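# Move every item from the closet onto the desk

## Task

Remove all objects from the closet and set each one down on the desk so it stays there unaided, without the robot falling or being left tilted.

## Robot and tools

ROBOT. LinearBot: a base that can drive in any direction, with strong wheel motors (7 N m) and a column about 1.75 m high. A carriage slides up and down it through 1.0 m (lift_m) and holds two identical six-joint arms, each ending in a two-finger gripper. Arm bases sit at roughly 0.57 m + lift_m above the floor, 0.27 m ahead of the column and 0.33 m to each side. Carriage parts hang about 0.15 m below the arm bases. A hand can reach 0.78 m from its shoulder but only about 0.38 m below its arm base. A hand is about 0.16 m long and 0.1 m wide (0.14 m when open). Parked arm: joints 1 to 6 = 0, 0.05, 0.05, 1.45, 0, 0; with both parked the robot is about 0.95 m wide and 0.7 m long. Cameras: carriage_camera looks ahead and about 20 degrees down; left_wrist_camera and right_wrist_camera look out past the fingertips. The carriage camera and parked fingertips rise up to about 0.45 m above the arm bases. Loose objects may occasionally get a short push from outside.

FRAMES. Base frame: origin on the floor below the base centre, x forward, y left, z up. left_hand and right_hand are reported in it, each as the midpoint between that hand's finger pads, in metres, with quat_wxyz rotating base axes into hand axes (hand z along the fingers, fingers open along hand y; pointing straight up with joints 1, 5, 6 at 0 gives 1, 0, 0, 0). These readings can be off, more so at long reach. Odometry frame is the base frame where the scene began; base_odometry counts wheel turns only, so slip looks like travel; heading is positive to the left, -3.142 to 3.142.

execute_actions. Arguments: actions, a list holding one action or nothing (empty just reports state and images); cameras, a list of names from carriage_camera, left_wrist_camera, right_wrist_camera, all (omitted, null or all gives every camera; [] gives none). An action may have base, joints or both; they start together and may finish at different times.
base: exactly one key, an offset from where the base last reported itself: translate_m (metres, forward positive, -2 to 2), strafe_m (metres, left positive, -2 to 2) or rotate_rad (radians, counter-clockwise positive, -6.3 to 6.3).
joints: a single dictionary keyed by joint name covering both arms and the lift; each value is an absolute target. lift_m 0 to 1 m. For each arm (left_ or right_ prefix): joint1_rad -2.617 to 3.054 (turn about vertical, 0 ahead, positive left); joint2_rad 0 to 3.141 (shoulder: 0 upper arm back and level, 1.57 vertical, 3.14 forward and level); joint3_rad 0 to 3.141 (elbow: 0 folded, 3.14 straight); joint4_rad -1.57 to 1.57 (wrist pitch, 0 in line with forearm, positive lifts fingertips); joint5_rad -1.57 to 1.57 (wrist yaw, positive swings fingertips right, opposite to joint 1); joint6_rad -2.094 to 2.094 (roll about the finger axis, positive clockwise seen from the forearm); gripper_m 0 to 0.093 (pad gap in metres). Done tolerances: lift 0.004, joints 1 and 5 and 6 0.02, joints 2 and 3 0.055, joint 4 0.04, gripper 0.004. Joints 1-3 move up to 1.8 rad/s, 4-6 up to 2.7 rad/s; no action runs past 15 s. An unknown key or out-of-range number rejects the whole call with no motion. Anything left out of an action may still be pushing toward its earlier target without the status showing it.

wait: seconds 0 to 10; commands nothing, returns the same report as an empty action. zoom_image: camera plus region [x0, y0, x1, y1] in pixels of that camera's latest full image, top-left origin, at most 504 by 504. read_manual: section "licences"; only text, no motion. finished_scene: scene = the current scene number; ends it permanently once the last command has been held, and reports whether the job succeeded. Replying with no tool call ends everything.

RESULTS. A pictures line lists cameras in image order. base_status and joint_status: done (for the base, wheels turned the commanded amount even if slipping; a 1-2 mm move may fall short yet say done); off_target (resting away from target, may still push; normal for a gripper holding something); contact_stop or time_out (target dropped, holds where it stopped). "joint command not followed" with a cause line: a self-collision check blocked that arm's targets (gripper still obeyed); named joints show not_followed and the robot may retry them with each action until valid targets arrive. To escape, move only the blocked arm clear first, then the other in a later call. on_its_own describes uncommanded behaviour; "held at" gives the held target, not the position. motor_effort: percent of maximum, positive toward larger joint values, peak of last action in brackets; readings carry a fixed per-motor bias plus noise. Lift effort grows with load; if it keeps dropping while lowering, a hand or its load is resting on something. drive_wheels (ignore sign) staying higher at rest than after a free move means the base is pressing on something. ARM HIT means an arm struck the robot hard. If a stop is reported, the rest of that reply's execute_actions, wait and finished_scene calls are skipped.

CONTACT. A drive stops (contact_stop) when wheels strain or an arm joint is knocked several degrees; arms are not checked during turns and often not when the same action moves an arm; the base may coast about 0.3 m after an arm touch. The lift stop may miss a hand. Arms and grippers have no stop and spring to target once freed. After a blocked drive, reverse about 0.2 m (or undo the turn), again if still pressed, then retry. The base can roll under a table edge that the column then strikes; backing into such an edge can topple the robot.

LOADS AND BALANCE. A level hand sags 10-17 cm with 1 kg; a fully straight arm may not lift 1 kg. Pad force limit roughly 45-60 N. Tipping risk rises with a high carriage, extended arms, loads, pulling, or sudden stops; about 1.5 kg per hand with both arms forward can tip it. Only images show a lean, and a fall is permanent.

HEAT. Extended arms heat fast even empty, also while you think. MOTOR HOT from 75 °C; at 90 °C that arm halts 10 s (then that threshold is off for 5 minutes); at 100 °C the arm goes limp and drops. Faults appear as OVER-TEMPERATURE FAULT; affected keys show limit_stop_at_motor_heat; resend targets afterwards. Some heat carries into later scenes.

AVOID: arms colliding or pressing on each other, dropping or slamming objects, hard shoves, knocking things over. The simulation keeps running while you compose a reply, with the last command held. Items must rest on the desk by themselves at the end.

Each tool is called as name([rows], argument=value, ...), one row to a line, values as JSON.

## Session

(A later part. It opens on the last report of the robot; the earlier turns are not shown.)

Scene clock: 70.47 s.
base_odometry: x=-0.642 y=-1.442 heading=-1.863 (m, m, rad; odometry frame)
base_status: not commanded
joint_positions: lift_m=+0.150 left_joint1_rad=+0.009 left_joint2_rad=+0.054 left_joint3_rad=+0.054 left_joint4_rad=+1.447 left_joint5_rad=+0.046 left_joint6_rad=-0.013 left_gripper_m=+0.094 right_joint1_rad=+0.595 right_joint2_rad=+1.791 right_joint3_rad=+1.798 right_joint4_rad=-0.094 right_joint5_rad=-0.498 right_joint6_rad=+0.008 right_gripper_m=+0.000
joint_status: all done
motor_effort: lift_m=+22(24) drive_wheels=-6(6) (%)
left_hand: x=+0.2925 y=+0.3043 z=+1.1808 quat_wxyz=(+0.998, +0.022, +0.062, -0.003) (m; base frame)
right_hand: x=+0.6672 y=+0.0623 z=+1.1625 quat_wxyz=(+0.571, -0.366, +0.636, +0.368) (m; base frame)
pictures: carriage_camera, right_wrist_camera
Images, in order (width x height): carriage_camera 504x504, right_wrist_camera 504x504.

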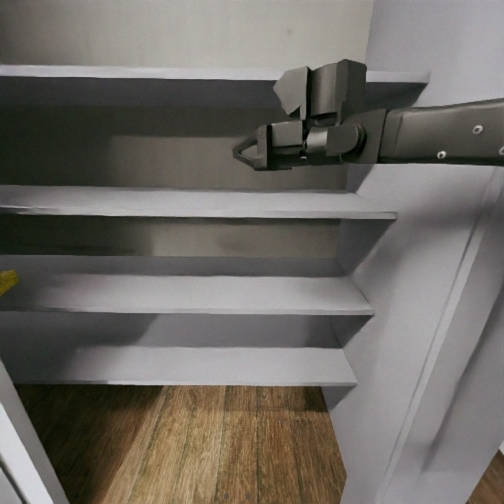

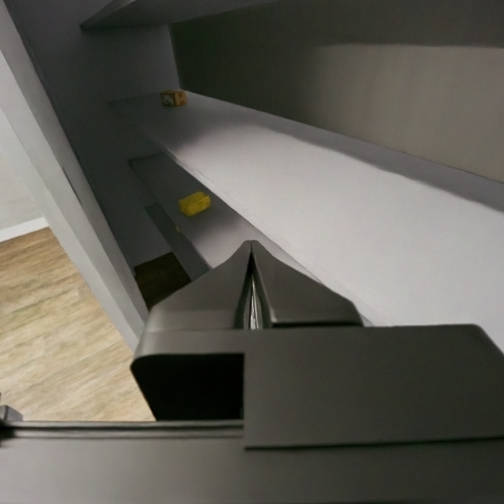

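execute_actions([
  {"base":{"translate_m":-0.17},"joints":{"right_joint2_rad":0.05,"right_joint3_rad":0.05,"right_joint4_rad":1.45,"right_joint1_rad":0,"right_joint5_rad":0,"lift_m":0.02,"left_gripper_m":0,"right_gripper_m":0.093}},
], cameras=[])

execute_actions([
  {"base":{"strafe_m":1.12},"joints":{"left_joint2_rad":0.95,"left_joint3_rad":0.95,"left_joint4_rad":0,"left_joint5_rad":0}},
], cameras=["carriage_camera","left_wrist_camera"])

Scene clock: 75.87 s.
base_odometry: x=-0.593 y=-1.279 heading=-1.863 (m, m, rad; odometry frame)
base_status: done
joint_positions: lift_m=+0.020 left_joint1_rad=+0.008 left_joint2_rad=+0.054 left_joint3_rad=+0.054 left_joint4_rad=+1.446 left_joint5_rad=+0.045 left_joint6_rad=-0.013 left_gripper_m=+0.000 right_joint1_rad=+0.006 right_joint2_rad=+0.067 right_joint3_rad=+0.065 right_joint4_rad=+1.454 right_joint5_rad=-0.005 right_joint6_rad=+0.010 right_gripper_m=+0.093
joint_status: all done
motor_effort: lift_m=+23(21) drive_wheels=-2(19) (%)
left_hand: x=+0.2927 y=+0.3043 z=+1.0508 quat_wxyz=(+0.998, +0.022, +0.062, -0.004) (m; base frame)
right_hand: x=+0.2914 y=-0.3107 z=+1.0539 quat_wxyz=(+0.998, -0.003, +0.059, +0.008) (m; base frame)
pictures: none
No camera images: the call's "cameras" was empty. Leave "cameras" out to get every camera's image.

Scene clock: 80.47 s.
base_odometry: x=+0.480 y=-1.601 heading=-1.863 (m, m, rad; odometry frame)
base_status: done
joint_positions: lift_m=+0.020 left_joint1_rad=-0.034 left_joint2_rad=+0.889 left_joint3_rad=+0.952 left_joint4_rad=+0.011 left_joint5_rad=+0.212 left_joint6_rad=-0.013 left_gripper_m=+0.000 right_joint1_rad=+0.006 right_joint2_rad=+0.067 right_joint3_rad=+0.065 right_joint4_rad=+1.454 right_joint5_rad=-0.005 right_joint6_rad=+0.010 right_gripper_m=+0.093
joint_status: left_joint2_rad off_target (ended at +0.889, target +0.950); left_joint5_rad off_target (ended at +0.212, target +0.000); the others done
motor_effort: lift_m=+24(19) drive_wheels=+1(10) (%)
left_hand: x=+0.5951 y=+0.2644 z=+1.0306 quat_wxyz=(+0.727, +0.085, +0.676, -0.089) (m; base frame)
right_hand: x=+0.2914 y=-0.3108 z=+1.0539 quat_wxyz=(+0.998, -0.002, +0.059, +0.008) (m; base frame)
pictures: carriage_camera, left_wrist_camera
Images, in order (width x height): carriage_camera 504x504, left_wrist_camera 504x504.

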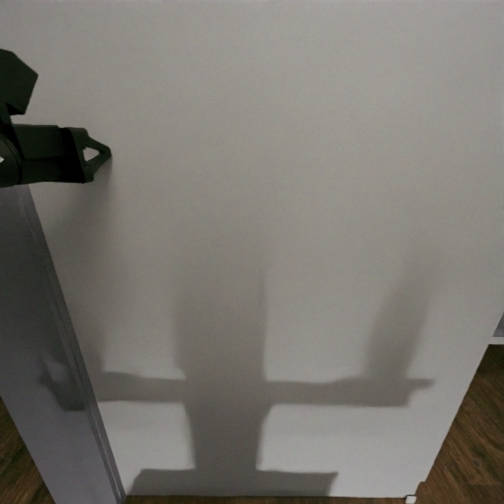

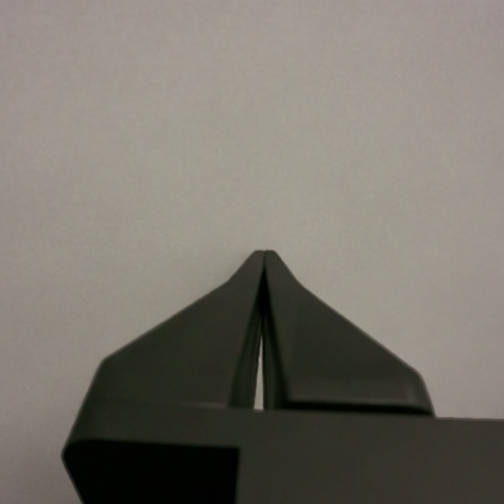

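execute_actions([
  {"base":{"translate_m":-0.06},"joints":{"lift_m":0.0,"left_joint5_rad":0,"left_joint1_rad":0}},
], cameras=["carriage_camera","left_wrist_camera"])

Scene clock: 85.83 s.
base_odometry: x=+0.497 y=-1.543 heading=-1.863 (m, m, rad; odometry frame)
base_status: done
joint_positions: lift_m=+0.000 left_joint1_rad=-0.011 left_joint2_rad=+0.938 left_joint3_rad=+0.958 left_joint4_rad=+0.017 left_joint5_rad=+0.008 left_joint6_rad=-0.013 left_gripper_m=+0.000 right_joint1_rad=+0.006 right_joint2_rad=+0.067 right_joint3_rad=+0.063 right_joint4_rad=+1.453 right_joint5_rad=-0.004 right_joint6_rad=+0.009 right_gripper_m=+0.093
joint_status: all done
motor_effort: lift_m=+20(22) drive_wheels=-2(9) (%)
left_hand: x=+0.6140 y=+0.3066 z=+0.9997 quat_wxyz=(+0.720, +0.002, +0.694, -0.011) (m; base frame)
right_hand: x=+0.2924 y=-0.3110 z=+1.0334 quat_wxyz=(+0.998, -0.002, +0.061, +0.008) (m; base frame)
pictures: carriage_camera, left_wrist_camera
Images, in order (width x height): carriage_camera 504x504, left_wrist_camera 504x504.

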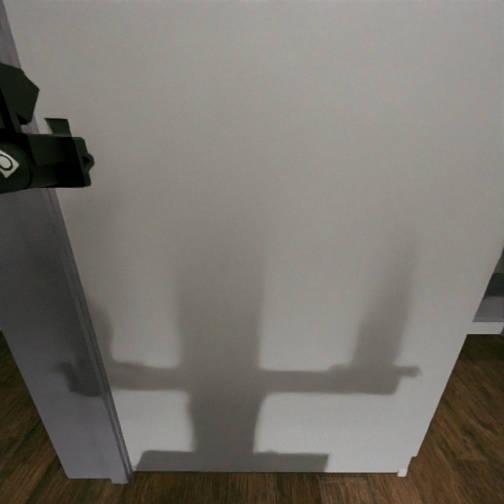

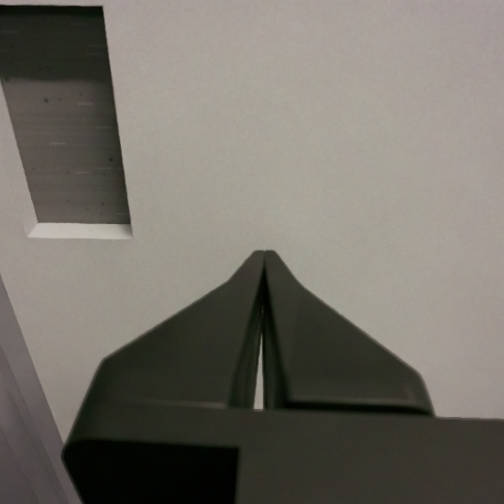

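execute_actions([
  {"base":{"strafe_m":0.06},"joints":{"lift_m":0.065}},
], cameras=["left_wrist_camera"])

execute_actions([
  {"base":{"translate_m":0.03}},
], cameras=["carriage_camera","left_wrist_camera"])

Scene clock: 88.37 s.
base_odometry: x=+0.555 y=-1.560 heading=-1.863 (m, m, rad; odometry frame)
base_status: done
joint_positions: lift_m=+0.065 left_joint1_rad=-0.011 left_joint2_rad=+0.938 left_joint3_rad=+0.958 left_joint4_rad=+0.012 left_joint5_rad=+0.006 left_joint6_rad=-0.013 left_gripper_m=+0.000 right_joint1_rad=+0.006 right_joint2_rad=+0.067 right_joint3_rad=+0.062 right_joint4_rad=+1.452 right_joint5_rad=-0.002 right_joint6_rad=+0.009 right_gripper_m=+0.093
joint_status: all done
motor_effort: lift_m=+24(28) drive_wheels=-3(6) (%)
left_hand: x=+0.6140 y=+0.3070 z=+1.0634 quat_wxyz=(+0.718, +0.001, +0.696, -0.010) (m; base frame)
right_hand: x=+0.2928 y=-0.3112 z=+1.0981 quat_wxyz=(+0.998, -0.001, +0.062, +0.008) (m; base frame)
pictures: left_wrist_camera
Images, in order (width x height): left_wrist_camera 504x504.

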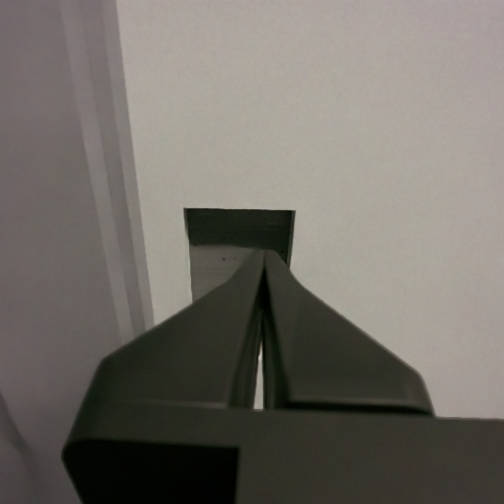

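Scene clock: 89.33 s.
base_odometry: x=+0.546 y=-1.589 heading=-1.862 (m, m, rad; odometry frame)
base_status: done
joint_positions: lift_m=+0.065 left_joint1_rad=-0.011 left_joint2_rad=+0.938 left_joint3_rad=+0.958 left_joint4_rad=+0.012 left_joint5_rad=+0.006 left_joint6_rad=-0.013 left_gripper_m=+0.000 right_joint1_rad=+0.006 right_joint2_rad=+0.067 right_joint3_rad=+0.062 right_joint4_rad=+1.451 right_joint5_rad=-0.002 right_joint6_rad=+0.009 right_gripper_m=+0.093
joint_status: not commanded
motor_effort: lift_m=+21(25) drive_wheels=-6(7) (%)
left_hand: x=+0.6140 y=+0.3070 z=+1.0634 quat_wxyz=(+0.718, +0.001, +0.696, -0.010) (m; base frame)
right_hand: x=+0.2930 y=-0.3112 z=+1.0981 quat_wxyz=(+0.998, -0.001, +0.062, +0.008) (m; base frame)
pictures: carriage_camera, left_wrist_camera
Images, in order (width x height): carriage_camera 504x504, left_wrist_camera 504x504.

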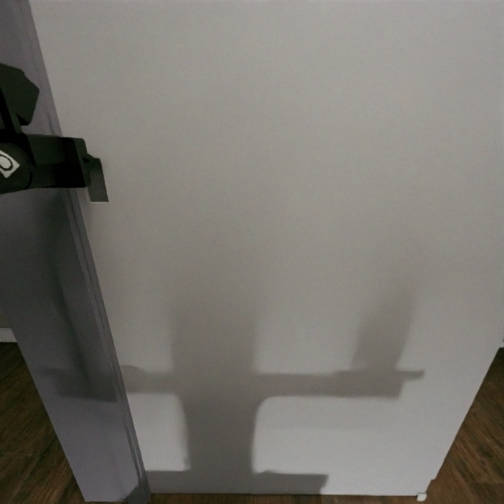

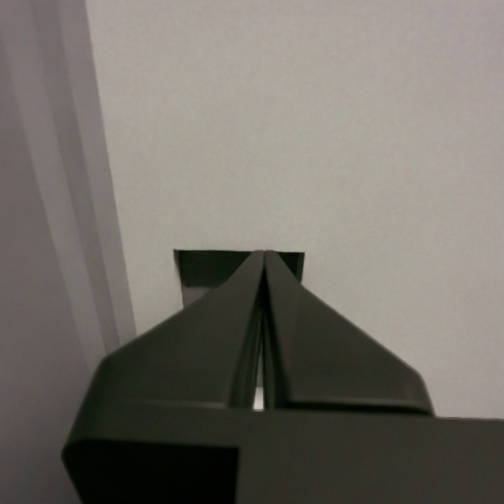

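execute_actions([
  {"joints":{"lift_m":0.03,"left_joint5_rad":-0.04}},
], cameras=[])

execute_actions([
  {"base":{"translate_m":0.025}},
], cameras=["left_wrist_camera"])

execute_actions([
  {"base":{"strafe_m":-0.2},"joints":{"left_joint5_rad":0.05,"left_joint2_rad":0.99}},
], cameras=["carriage_camera","left_wrist_camera"])

Scene clock: 91.17 s.
base_odometry: x=+0.546 y=-1.589 heading=-1.862 (m, m, rad; odometry frame)
base_status: not commanded
joint_positions: lift_m=+0.030 left_joint1_rad=-0.011 left_joint2_rad=+0.938 left_joint3_rad=+0.958 left_joint4_rad=+0.005 left_joint5_rad=-0.033 left_joint6_rad=-0.013 left_gripper_m=+0.000 right_joint1_rad=+0.006 right_joint2_rad=+0.067 right_joint3_rad=+0.062 right_joint4_rad=+1.451 right_joint5_rad=-0.002 right_joint6_rad=+0.009 right_gripper_m=+0.093
joint_status: all done
motor_effort: lift_m=+24(26) drive_wheels=+2(2) (%)
left_hand: x=+0.6141 y=+0.3136 z=+1.0265 quat_wxyz=(+0.716, -0.012, +0.698, +0.003) (m; base frame)
right_hand: x=+0.2931 y=-0.3114 z=+1.0631 quat_wxyz=(+0.998, -0.001, +0.062, +0.008) (m; base frame)
pictures: none
No camera images: the call's "cameras" was empty. Leave "cameras" out to get every camera's image.

Scene clock: 92.10 s.
base_odometry: x=+0.539 y=-1.613 heading=-1.862 (m, m, rad; odometry frame)
base_status: done
joint_positions: lift_m=+0.030 left_joint1_rad=-0.011 left_joint2_rad=+0.907 left_joint3_rad=+0.958 left_joint4_rad=-0.030 left_joint5_rad=-0.033 left_joint6_rad=-0.013 left_gripper_m=+0.000 right_joint1_rad=+0.006 right_joint2_rad=+0.067 right_joint3_rad=+0.062 right_joint4_rad=+1.450 right_joint5_rad=-0.002 right_joint6_rad=+0.009 right_gripper_m=+0.093
joint_status: not commanded
motor_effort: lift_m=+23(23) drive_wheels=+4(10) (%)
left_hand: x=+0.6054 y=+0.3137 z=+1.0282 quat_wxyz=(+0.715, -0.012, +0.700, +0.003) (m; base frame)
right_hand: x=+0.2933 y=-0.3114 z=+1.0630 quat_wxyz=(+0.998, -0.001, +0.063, +0.008) (m; base frame)
pictures: left_wrist_camera
Images, in order (width x height): left_wrist_camera 504x504.

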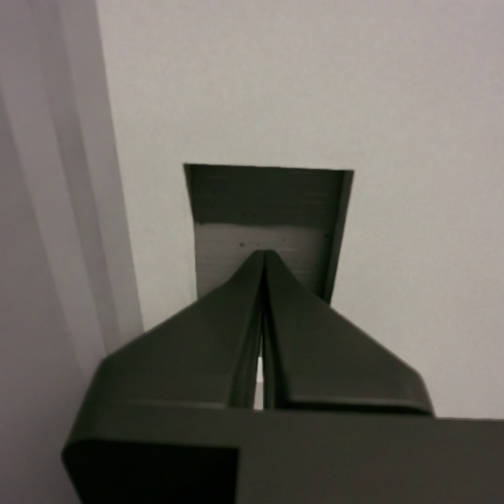

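Scene clock: 94.37 s.
base_odometry: x=+0.348 y=-1.556 heading=-1.861 (m, m, rad; odometry frame)
base_status: done
joint_positions: lift_m=+0.030 left_joint1_rad=+0.000 left_joint2_rad=+0.951 left_joint3_rad=+0.958 left_joint4_rad=+0.018 left_joint5_rad=+0.072 left_joint6_rad=-0.009 left_gripper_m=+0.000 right_joint1_rad=+0.006 right_joint2_rad=+0.067 right_joint3_rad=+0.062 right_joint4_rad=+1.450 right_joint5_rad=-0.002 right_joint6_rad=+0.009 right_gripper_m=+0.093
joint_status: left_joint5_rad off_target (ended at +0.072, target +0.050); the others done
motor_effort: lift_m=+23(25) drive_wheels=-4(17) (%)
left_hand: x=+0.6173 y=+0.2995 z=+1.0256 quat_wxyz=(+0.716, +0.023, +0.698, -0.028) (m; base frame)
right_hand: x=+0.2933 y=-0.3114 z=+1.0630 quat_wxyz=(+0.998, -0.001, +0.063, +0.008) (m; base frame)
pictures: carriage_camera, left_wrist_camera
Images, in order (width x height): carriage_camera 504x504, left_wrist_camera 504x504.

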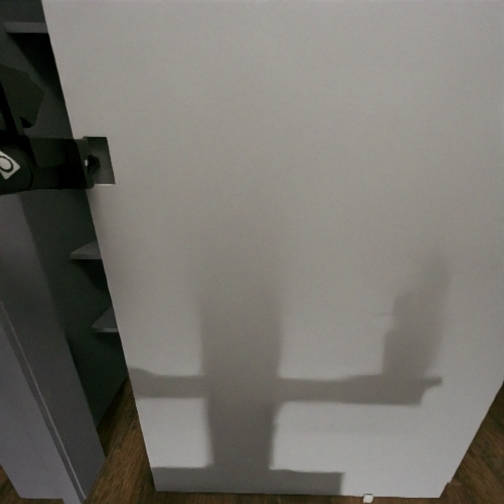

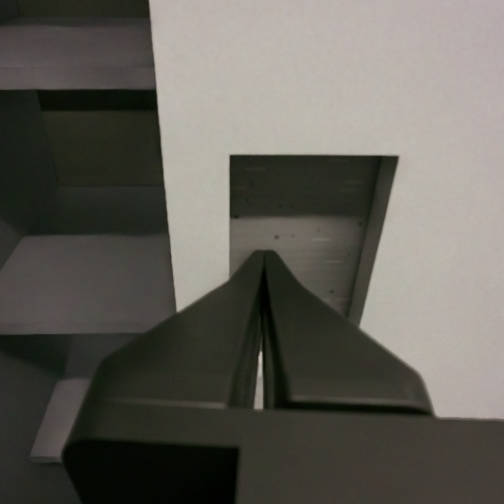

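execute_actions([
  {"base":{"strafe_m":-0.35},"joints":{"left_joint5_rad":0.03,"left_joint2_rad":1.06,"left_joint4_rad":0.08}},
], cameras=["carriage_camera","left_wrist_camera"])

Scene clock: 98.37 s.
base_odometry: x=+0.012 y=-1.456 heading=-1.861 (m, m, rad; odometry frame)
base_status: done
joint_positions: lift_m=+0.030 left_joint1_rad=-0.018 left_joint2_rad=+1.010 left_joint3_rad=+0.958 left_joint4_rad=+0.097 left_joint5_rad=+0.105 left_joint6_rad=-0.005 left_gripper_m=+0.000 right_joint1_rad=+0.006 right_joint2_rad=+0.067 right_joint3_rad=+0.062 right_joint4_rad=+1.450 right_joint5_rad=-0.002 right_joint6_rad=+0.009 right_gripper_m=+0.093
joint_status: left_joint5_rad off_target (ended at +0.106, target +0.030); the others done
motor_effort: lift_m=+24(26) drive_wheels=-4(15) (%)
left_hand: x=+0.6324 y=+0.2872 z=+1.0245 quat_wxyz=(+0.722, +0.042, +0.690, -0.045) (m; base frame)
right_hand: x=+0.2933 y=-0.3114 z=+1.0630 quat_wxyz=(+0.998, -0.001, +0.063, +0.008) (m; base frame)
pictures: carriage_camera, left_wrist_camera
Images, in order (width x height): carriage_camera 504x504, left_wrist_camera 504x504.

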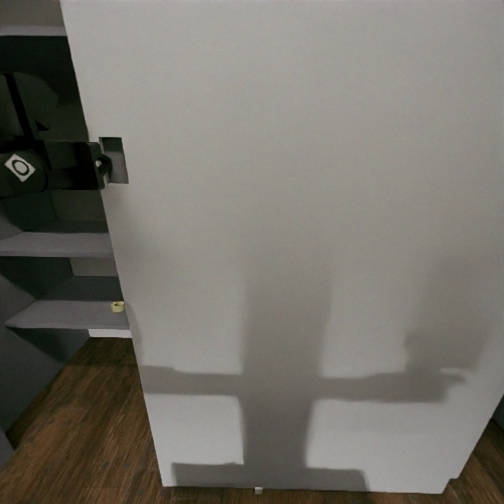

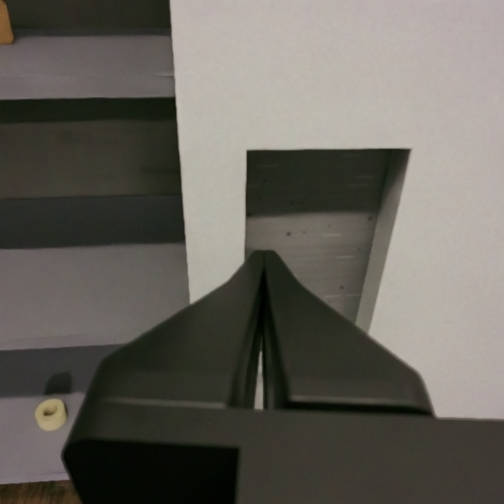

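execute_actions([
  {"base":{"strafe_m":-0.33},"joints":{"left_joint5_rad":0.04,"left_joint2_rad":1.11,"left_joint4_rad":0.13}},
], cameras=["carriage_camera","left_wrist_camera"])

Scene clock: 102.63 s.
base_odometry: x=-0.304 y=-1.362 heading=-1.861 (m, m, rad; odometry frame)
base_status: done
joint_positions: lift_m=+0.030 left_joint1_rad=+0.041 left_joint2_rad=+1.055 left_joint3_rad=+0.958 left_joint4_rad=+0.160 left_joint5_rad=-0.110 left_joint6_rad=-0.004 left_gripper_m=+0.000 right_joint1_rad=+0.006 right_joint2_rad=+0.067 right_joint3_rad=+0.062 right_joint4_rad=+1.450 right_joint5_rad=-0.001 right_joint6_rad=+0.009 right_gripper_m=+0.093
joint_status: left_joint5_rad off_target (ended at -0.111, target +0.040); the others done
motor_effort: lift_m=+23(22) drive_wheels=+2(14) (%)
left_hand: x=+0.6434 y=+0.3464 z=+1.0236 quat_wxyz=(+0.727, -0.055, +0.683, +0.051) (m; base frame)
right_hand: x=+0.2933 y=-0.3114 z=+1.0630 quat_wxyz=(+0.998, -0.001, +0.063, +0.008) (m; base frame)
pictures: carriage_camera, left_wrist_camera
Images, in order (width x height): carriage_camera 504x504, left_wrist_camera 504x504.

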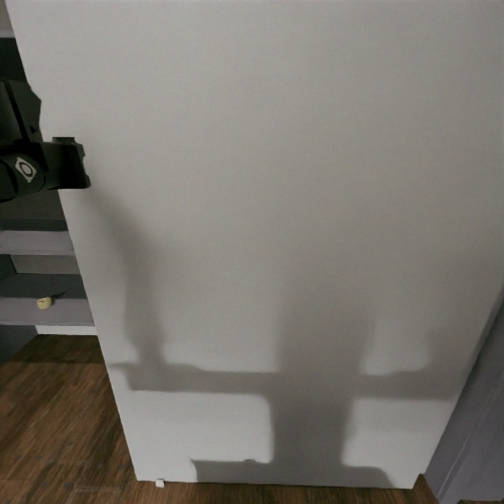

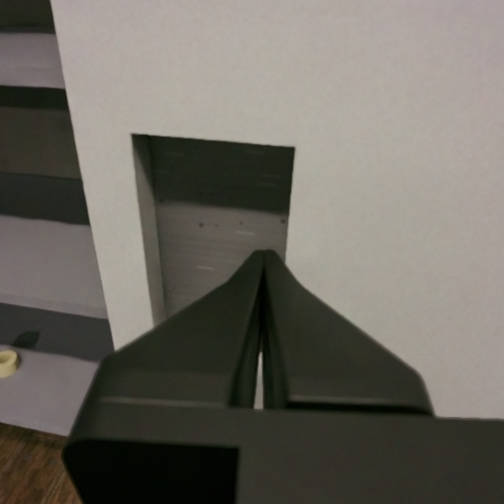

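execute_actions([
  {"joints":{"left_joint5_rad":-0.1,"left_joint1_rad":0.05,"left_joint2_rad":0.7,"left_joint4_rad":-0.2}},
], cameras=[])

execute_actions([
  {"base":{"strafe_m":0.8},"joints":{"left_joint5_rad":0,"left_joint1_rad":0,"left_joint2_rad":0.05,"left_joint3_rad":0.05,"left_joint4_rad":1.45,"left_gripper_m":0.093,"lift_m":0.15}},
], cameras=["carriage_camera"])

Scene clock: 104.97 s.
base_odometry: x=-0.304 y=-1.362 heading=-1.861 (m, m, rad; odometry frame)
base_status: not commanded
joint_positions: lift_m=+0.030 left_joint1_rad=+0.047 left_joint2_rad=+0.705 left_joint3_rad=+0.958 left_joint4_rad=-0.175 left_joint5_rad=-0.108 left_joint6_rad=-0.004 left_gripper_m=+0.000 right_joint1_rad=+0.006 right_joint2_rad=+0.067 right_joint3_rad=+0.062 right_joint4_rad=+1.450 right_joint5_rad=-0.001 right_joint6_rad=+0.009 right_gripper_m=+0.093
joint_status: all done
motor_effort: lift_m=+20(20) drive_wheels=+0(2) (%)
left_hand: x=+0.5448 y=+0.3438 z=+1.0521 quat_wxyz=(+0.732, -0.057, +0.677, +0.052) (m; base frame)
right_hand: x=+0.2933 y=-0.3114 z=+1.0630 quat_wxyz=(+0.998, -0.001, +0.063, +0.008) (m; base frame)
pictures: none
No camera images: the call's "cameras" was empty. Leave "cameras" out to get every camera's image.

Scene clock: 108.83 s.
base_odometry: x=+0.463 y=-1.591 heading=-1.861 (m, m, rad; odometry frame)
base_status: done
joint_positions: lift_m=+0.150 left_joint1_rad=+0.008 left_joint2_rad=+0.069 left_joint3_rad=+0.069 left_joint4_rad=+1.439 left_joint5_rad=-0.004 left_joint6_rad=-0.004 left_gripper_m=+0.093 right_joint1_rad=+0.006 right_joint2_rad=+0.067 right_joint3_rad=+0.062 right_joint4_rad=+1.450 right_joint5_rad=-0.001 right_joint6_rad=+0.009 right_gripper_m=+0.093
joint_status: all done
motor_effort: lift_m=+25(25) drive_wheels=-3(16) (%)
left_hand: x=+0.2944 y=+0.3128 z=+1.1847 quat_wxyz=(+0.998, -0.002, +0.065, +0.002) (m; base frame)
right_hand: x=+0.2933 y=-0.3114 z=+1.1831 quat_wxyz=(+0.998, -0.001, +0.063, +0.008) (m; base frame)
pictures: carriage_camera
Images, in order (width x height): carriage_camera 504x504.

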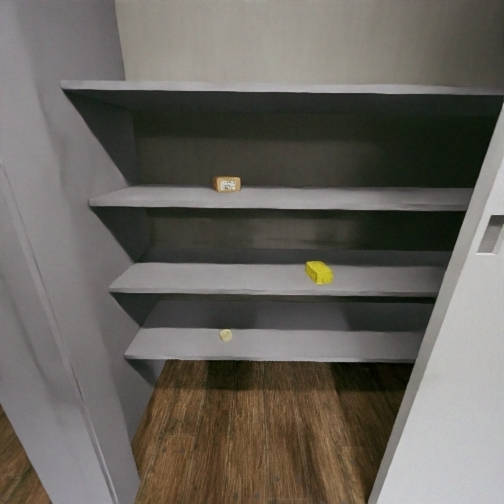

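zoom_image(camera="carriage_camera", region=[170, 160, 370, 360])

Region (170, 160, 370, 360) of carriage_camera's 504x504 image, scaled by 2.520, with more detail than that image has.

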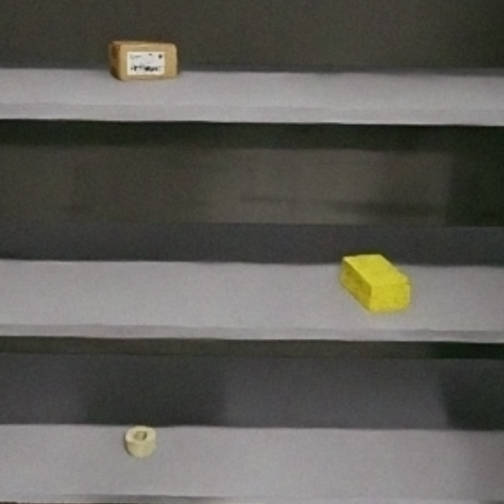

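execute_actions([
  {"base":{"translate_m":0.1},"joints":{"lift_m":0,"left_joint1_rad":-0.345,"left_joint2_rad":2.99,"left_joint3_rad":1.6,"left_joint4_rad":1.09,"right_joint1_rad":0.05,"right_joint2_rad":2.01,"right_joint3_rad":1.165,"right_joint4_rad":0.65,"right_joint5_rad":-0.3}},
])

Scene clock: 118.33 s.
base_odometry: x=+0.434 y=-1.687 heading=-1.861 (m, m, rad; odometry frame)
base_status: done
joint_positions: lift_m=+0.000 left_joint1_rad=-0.367 left_joint2_rad=+2.712 left_joint3_rad=+1.719 left_joint4_rad=+1.567 left_joint5_rad=+0.068 left_joint6_rad=+0.122 left_gripper_m=+0.093 right_joint1_rad=+0.050 right_joint2_rad=+1.998 right_joint3_rad=+1.167 right_joint4_rad=+0.658 right_joint5_rad=-0.298 right_joint6_rad=+0.009 right_gripper_m=+0.093
joint_status: left_joint1_rad off_target (ended at -0.367, target -0.345); left_joint2_rad off_target (ended at +2.712, target +2.990); left_joint3_rad off_target (ended at +1.719, target +1.600); left_joint4_rad off_target (ended at +1.567, target +1.090); the others done
motor_effort: lift_m=+18(25) drive_wheels=+3(14) (%)
left_hand: x=+0.8633 y=+0.0673 z=+0.7837 quat_wxyz=(+0.869, +0.145, +0.456, -0.124) (m; base frame)
right_hand: x=+0.8311 y=-0.2330 z=+0.7718 quat_wxyz=(+0.633, -0.111, +0.755, +0.132) (m; base frame)
pictures: carriage_camera, left_wrist_camera, right_wrist_camera
Images, in order (width x height): carriage_camera 504x504, left_wrist_camera 504x504, right_wrist_camera 504x504.

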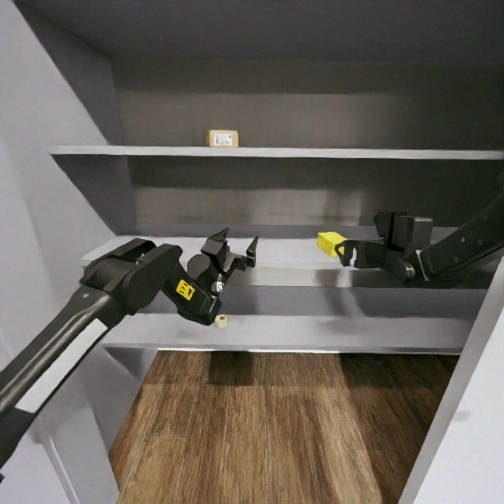

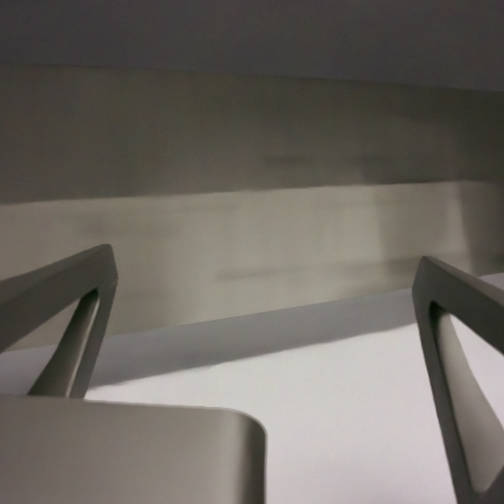

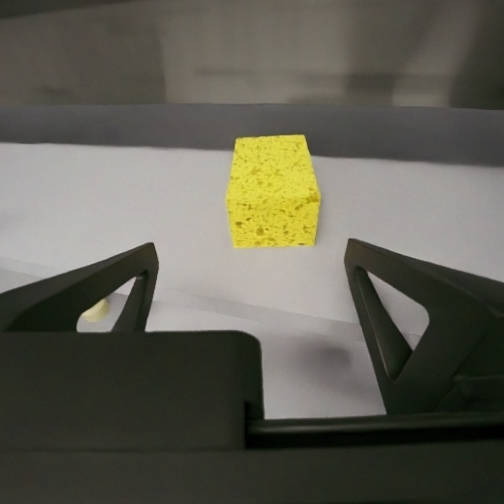

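execute_actions([
  {"joints":{"left_joint2_rad":2.0,"left_joint3_rad":0.7,"left_joint4_rad":1.45}},
], cameras=[])

execute_actions([
  {"joints":{"left_joint2_rad":2.9,"left_joint3_rad":1.2,"left_joint4_rad":1.45,"left_joint6_rad":0,"right_joint2_rad":2.1,"right_joint4_rad":0.72}},
])

Scene clock: 122.07 s.
base_odometry: x=+0.434 y=-1.687 heading=-1.861 (m, m, rad; odometry frame)
base_status: not commanded
joint_positions: lift_m=+0.000 left_joint1_rad=-0.354 left_joint2_rad=+2.007 left_joint3_rad=+0.726 left_joint4_rad=+1.474 left_joint5_rad=+0.008 left_joint6_rad=-0.001 left_gripper_m=+0.093 right_joint1_rad=+0.050 right_joint2_rad=+1.998 right_joint3_rad=+1.167 right_joint4_rad=+0.658 right_joint5_rad=-0.298 right_joint6_rad=+0.009 right_gripper_m=+0.093
joint_status: all done
motor_effort: lift_m=+22(19) drive_wheels=+2(3) (%)
left_hand: x=+0.7296 y=+0.1371 z=+0.7814 quat_wxyz=(+0.759, +0.115, +0.626, -0.139) (m; base frame)
right_hand: x=+0.8311 y=-0.2330 z=+0.7718 quat_wxyz=(+0.633, -0.111, +0.755, +0.132) (m; base frame)
pictures: none
No camera images: the call's "cameras" was empty. Leave "cameras" out to get every camera's image.

Scene clock: 123.43 s.
base_odometry: x=+0.434 y=-1.687 heading=-1.861 (m, m, rad; odometry frame)
base_status: not commanded
joint_positions: lift_m=+0.000 left_joint1_rad=-0.354 left_joint2_rad=+2.896 left_joint3_rad=+1.185 left_joint4_rad=+1.446 left_joint5_rad=+0.007 left_joint6_rad=+0.010 left_gripper_m=+0.093 right_joint1_rad=+0.050 right_joint2_rad=+2.089 right_joint3_rad=+1.167 right_joint4_rad=+0.729 right_joint5_rad=-0.298 right_joint6_rad=+0.007 right_gripper_m=+0.093
joint_status: all done
motor_effort: lift_m=+22(21) drive_wheels=-4(3) (%)
left_hand: x=+0.7654 y=+0.1241 z=+0.4614 quat_wxyz=(+0.598, +0.146, +0.781, -0.107) (m; base frame)
right_hand: x=+0.8379 y=-0.2324 z=+0.7374 quat_wxyz=(+0.625, -0.111, +0.761, +0.133) (m; base frame)
pictures: carriage_camera, left_wrist_camera, right_wrist_camera
Images, in order (width x height): carriage_camera 504x504, left_wrist_camera 504x504, right_wrist_camera 504x504.

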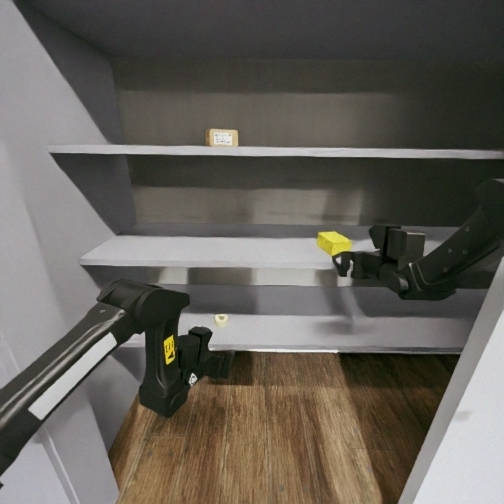

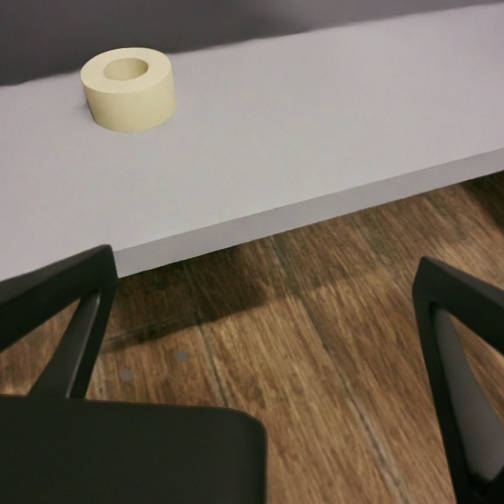

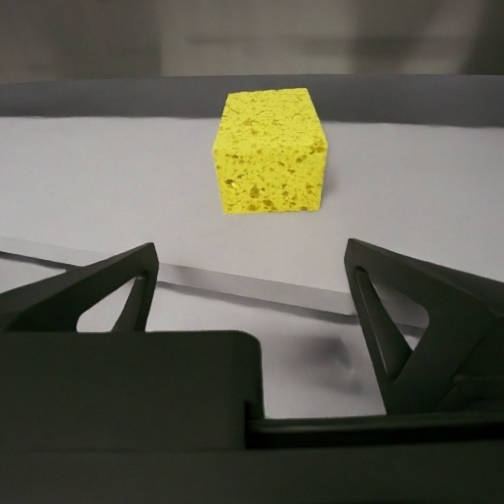

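execute_actions([
  {"base":{"translate_m":0.09},"joints":{"lift_m":0.025,"right_joint1_rad":0.01,"left_joint1_rad":-0.27}},
])

Scene clock: 126.57 s.
base_odometry: x=+0.409 y=-1.773 heading=-1.860 (m, m, rad; odometry frame)
base_status: done
joint_positions: lift_m=+0.025 left_joint1_rad=-0.266 left_joint2_rad=+2.895 left_joint3_rad=+1.185 left_joint4_rad=+1.457 left_joint5_rad=+0.002 left_joint6_rad=+0.010 left_gripper_m=+0.093 right_joint1_rad=+0.009 right_joint2_rad=+2.090 right_joint3_rad=+1.167 right_joint4_rad=+0.732 right_joint5_rad=-0.299 right_joint6_rad=+0.007 right_gripper_m=+0.093
joint_status: all done
motor_effort: lift_m=+21(27) drive_wheels=-5(13) (%)
left_hand: x=+0.7812 y=+0.1700 z=+0.4895 quat_wxyz=(+0.607, +0.109, +0.783, -0.079) (m; base frame)
right_hand: x=+0.8408 y=-0.2561 z=+0.7624 quat_wxyz=(+0.628, -0.095, +0.763, +0.120) (m; base frame)
pictures: carriage_camera, left_wrist_camera, right_wrist_camera
Images, in order (width x height): carriage_camera 504x504, left_wrist_camera 504x504, right_wrist_camera 504x504.

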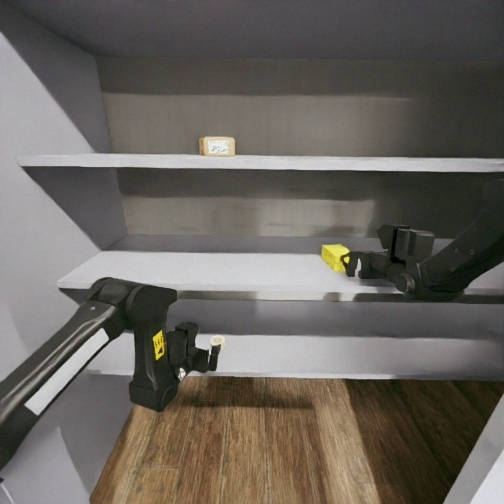

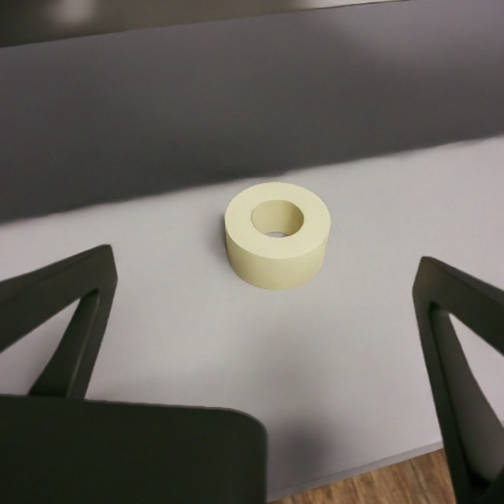

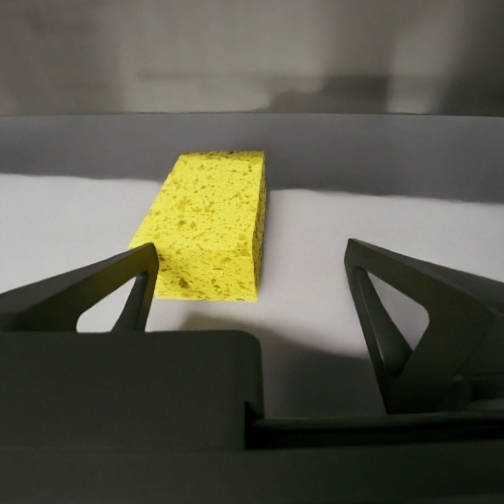

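execute_actions([
  {"joints":{"lift_m":0.015,"right_joint1_rad":0.075,"right_joint5_rad":-0.27,"left_joint1_rad":-0.25}},
], cameras=["right_wrist_camera"])

execute_actions([
  {"base":{"translate_m":0.05},"joints":{"right_joint1_rad":0.1,"right_joint5_rad":-0.24}},
])

Scene clock: 128.50 s.
base_odometry: x=+0.409 y=-1.773 heading=-1.860 (m, m, rad; odometry frame)
base_status: not commanded
joint_positions: lift_m=+0.015 left_joint1_rad=-0.260 left_joint2_rad=+2.897 left_joint3_rad=+1.185 left_joint4_rad=+1.452 left_joint5_rad=+0.002 left_joint6_rad=+0.010 left_gripper_m=+0.093 right_joint1_rad=+0.081 right_joint2_rad=+2.094 right_joint3_rad=+1.167 right_joint4_rad=+0.729 right_joint5_rad=-0.271 right_joint6_rad=+0.007 right_gripper_m=+0.093
joint_status: all done
motor_effort: lift_m=+22(21) drive_wheels=-5(4) (%)
left_hand: x=+0.7812 y=+0.1731 z=+0.4773 quat_wxyz=(+0.605, +0.107, +0.785, -0.077) (m; base frame)
right_hand: x=+0.8369 y=-0.2189 z=+0.7492 quat_wxyz=(+0.623, -0.114, +0.763, +0.132) (m; base frame)
pictures: right_wrist_camera
Images, in order (width x height): right_wrist_camera 504x504.

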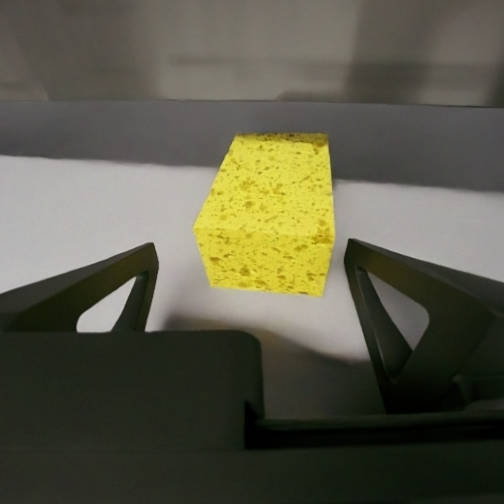

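Scene clock: 129.67 s.
base_odometry: x=+0.395 y=-1.821 heading=-1.860 (m, m, rad; odometry frame)
base_status: done
joint_positions: lift_m=+0.015 left_joint1_rad=-0.259 left_joint2_rad=+2.897 left_joint3_rad=+1.185 left_joint4_rad=+1.452 left_joint5_rad=+0.002 left_joint6_rad=+0.010 left_gripper_m=+0.093 right_joint1_rad=+0.095 right_joint2_rad=+2.094 right_joint3_rad=+1.167 right_joint4_rad=+0.729 right_joint5_rad=-0.245 right_joint6_rad=+0.007 right_gripper_m=+0.093
joint_status: all done
motor_effort: lift_m=+26(26) drive_wheels=-5(11) (%)
left_hand: x=+0.7813 y=+0.1735 z=+0.4773 quat_wxyz=(+0.605, +0.107, +0.785, -0.076) (m; base frame)
right_hand: x=+0.8372 y=-0.2153 z=+0.7491 quat_wxyz=(+0.624, -0.111, +0.764, +0.126) (m; base frame)
pictures: carriage_camera, left_wrist_camera, right_wrist_camera
Images, in order (width x height): carriage_camera 504x504, left_wrist_camera 504x504, right_wrist_camera 504x504.

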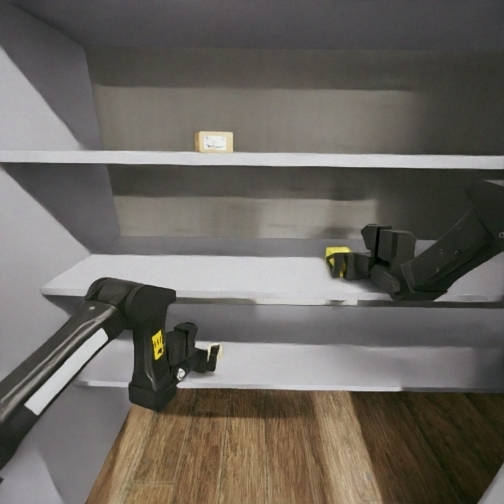

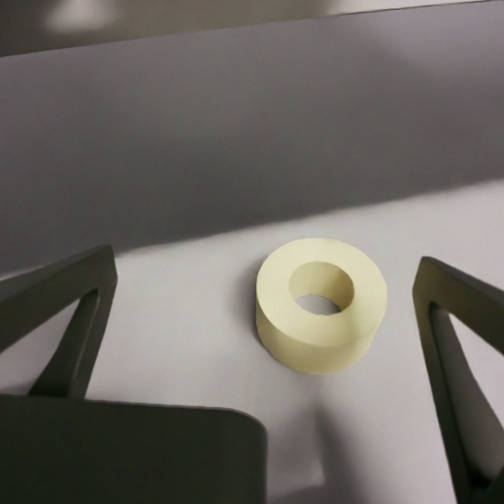

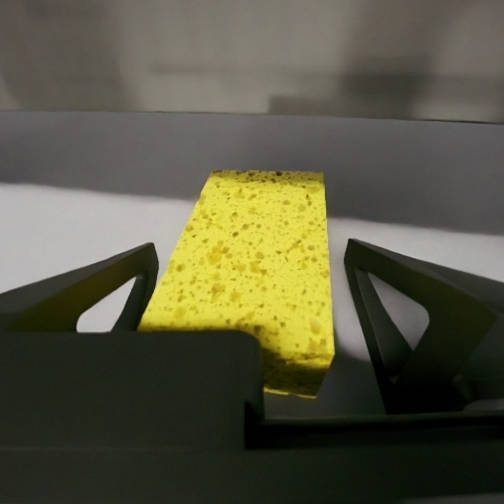

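execute_actions([
  {"joints":{"right_gripper_m":0.03,"left_joint1_rad":-0.29,"left_joint3_rad":1.42,"left_joint4_rad":1.1}},
])

Scene clock: 131.53 s.
base_odometry: x=+0.395 y=-1.821 heading=-1.860 (m, m, rad; odometry frame)
base_status: not commanded
joint_positions: lift_m=+0.015 left_joint1_rad=-0.285 left_joint2_rad=+2.897 left_joint3_rad=+1.407 left_joint4_rad=+1.121 left_joint5_rad=+0.002 left_joint6_rad=+0.010 left_gripper_m=+0.093 right_joint1_rad=+0.095 right_joint2_rad=+2.094 right_joint3_rad=+1.167 right_joint4_rad=+0.730 right_joint5_rad=-0.245 right_joint6_rad=+0.007 right_gripper_m=+0.059
joint_status: right_gripper_m off_target (ended at +0.059, target +0.030); the others done
motor_effort: lift_m=+24(22) drive_wheels=-5(5) (%)
left_hand: x=+0.8221 y=+0.1473 z=+0.4633 quat_wxyz=(+0.560, +0.122, +0.816, -0.078) (m; base frame)
right_hand: x=+0.8372 y=-0.2153 z=+0.7492 quat_wxyz=(+0.624, -0.111, +0.763, +0.126) (m; base frame)
pictures: carriage_camera, left_wrist_camera, right_wrist_camera
Images, in order (width x height): carriage_camera 504x504, left_wrist_camera 504x504, right_wrist_camera 504x504.

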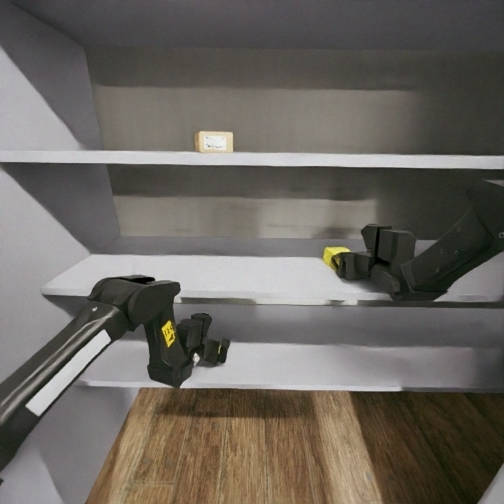

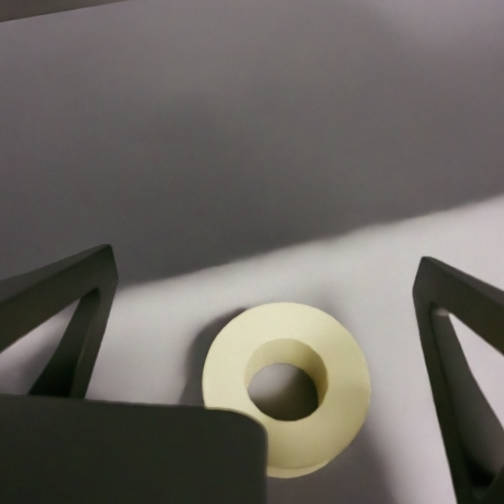

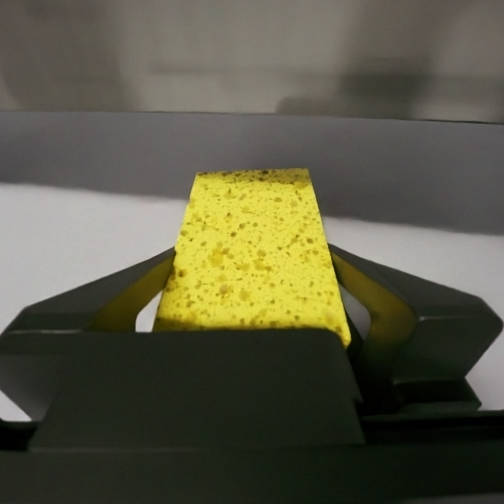

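execute_actions([
  {"joints":{"left_joint2_rad":2.97,"right_joint2_rad":2.02}},
], cameras=["carriage_camera","left_wrist_camera"])

Scene clock: 133.23 s.
base_odometry: x=+0.395 y=-1.821 heading=-1.860 (m, m, rad; odometry frame)
base_status: not commanded
joint_positions: lift_m=+0.015 left_joint1_rad=-0.285 left_joint2_rad=+2.955 left_joint3_rad=+1.407 left_joint4_rad=+1.118 left_joint5_rad=+0.002 left_joint6_rad=+0.009 left_gripper_m=+0.093 right_joint1_rad=+0.095 right_joint2_rad=+2.019 right_joint3_rad=+1.167 right_joint4_rad=+0.731 right_joint5_rad=-0.245 right_joint6_rad=+0.007 right_gripper_m=+0.059
joint_status: all done
motor_effort: lift_m=+23(23) drive_wheels=-5(5) (%)
left_hand: x=+0.8061 y=+0.1519 z=+0.4303 quat_wxyz=(+0.535, +0.124, +0.833, -0.075) (m; base frame)
right_hand: x=+0.8340 y=-0.2156 z=+0.7917 quat_wxyz=(+0.653, -0.113, +0.739, +0.125) (m; base frame)
pictures: carriage_camera, left_wrist_camera
Images, in order (width x height): carriage_camera 504x504, left_wrist_camera 504x504.

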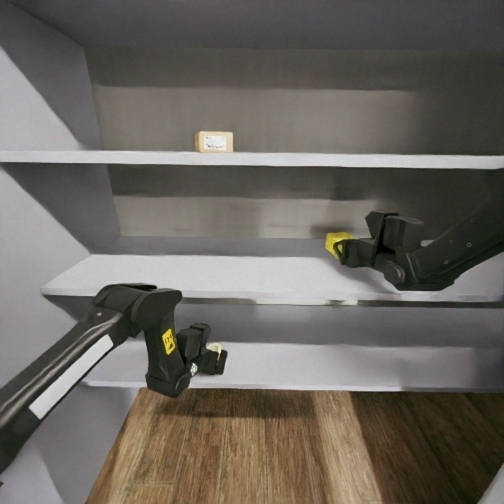

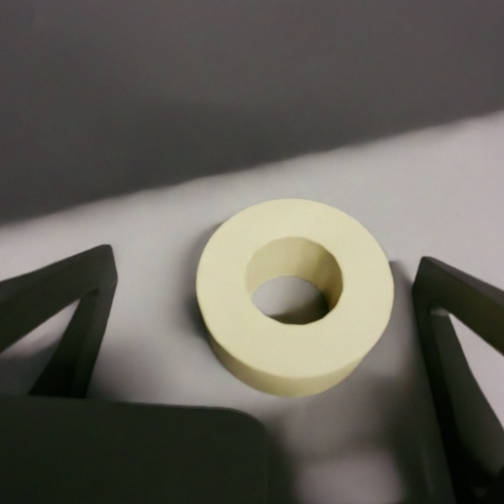

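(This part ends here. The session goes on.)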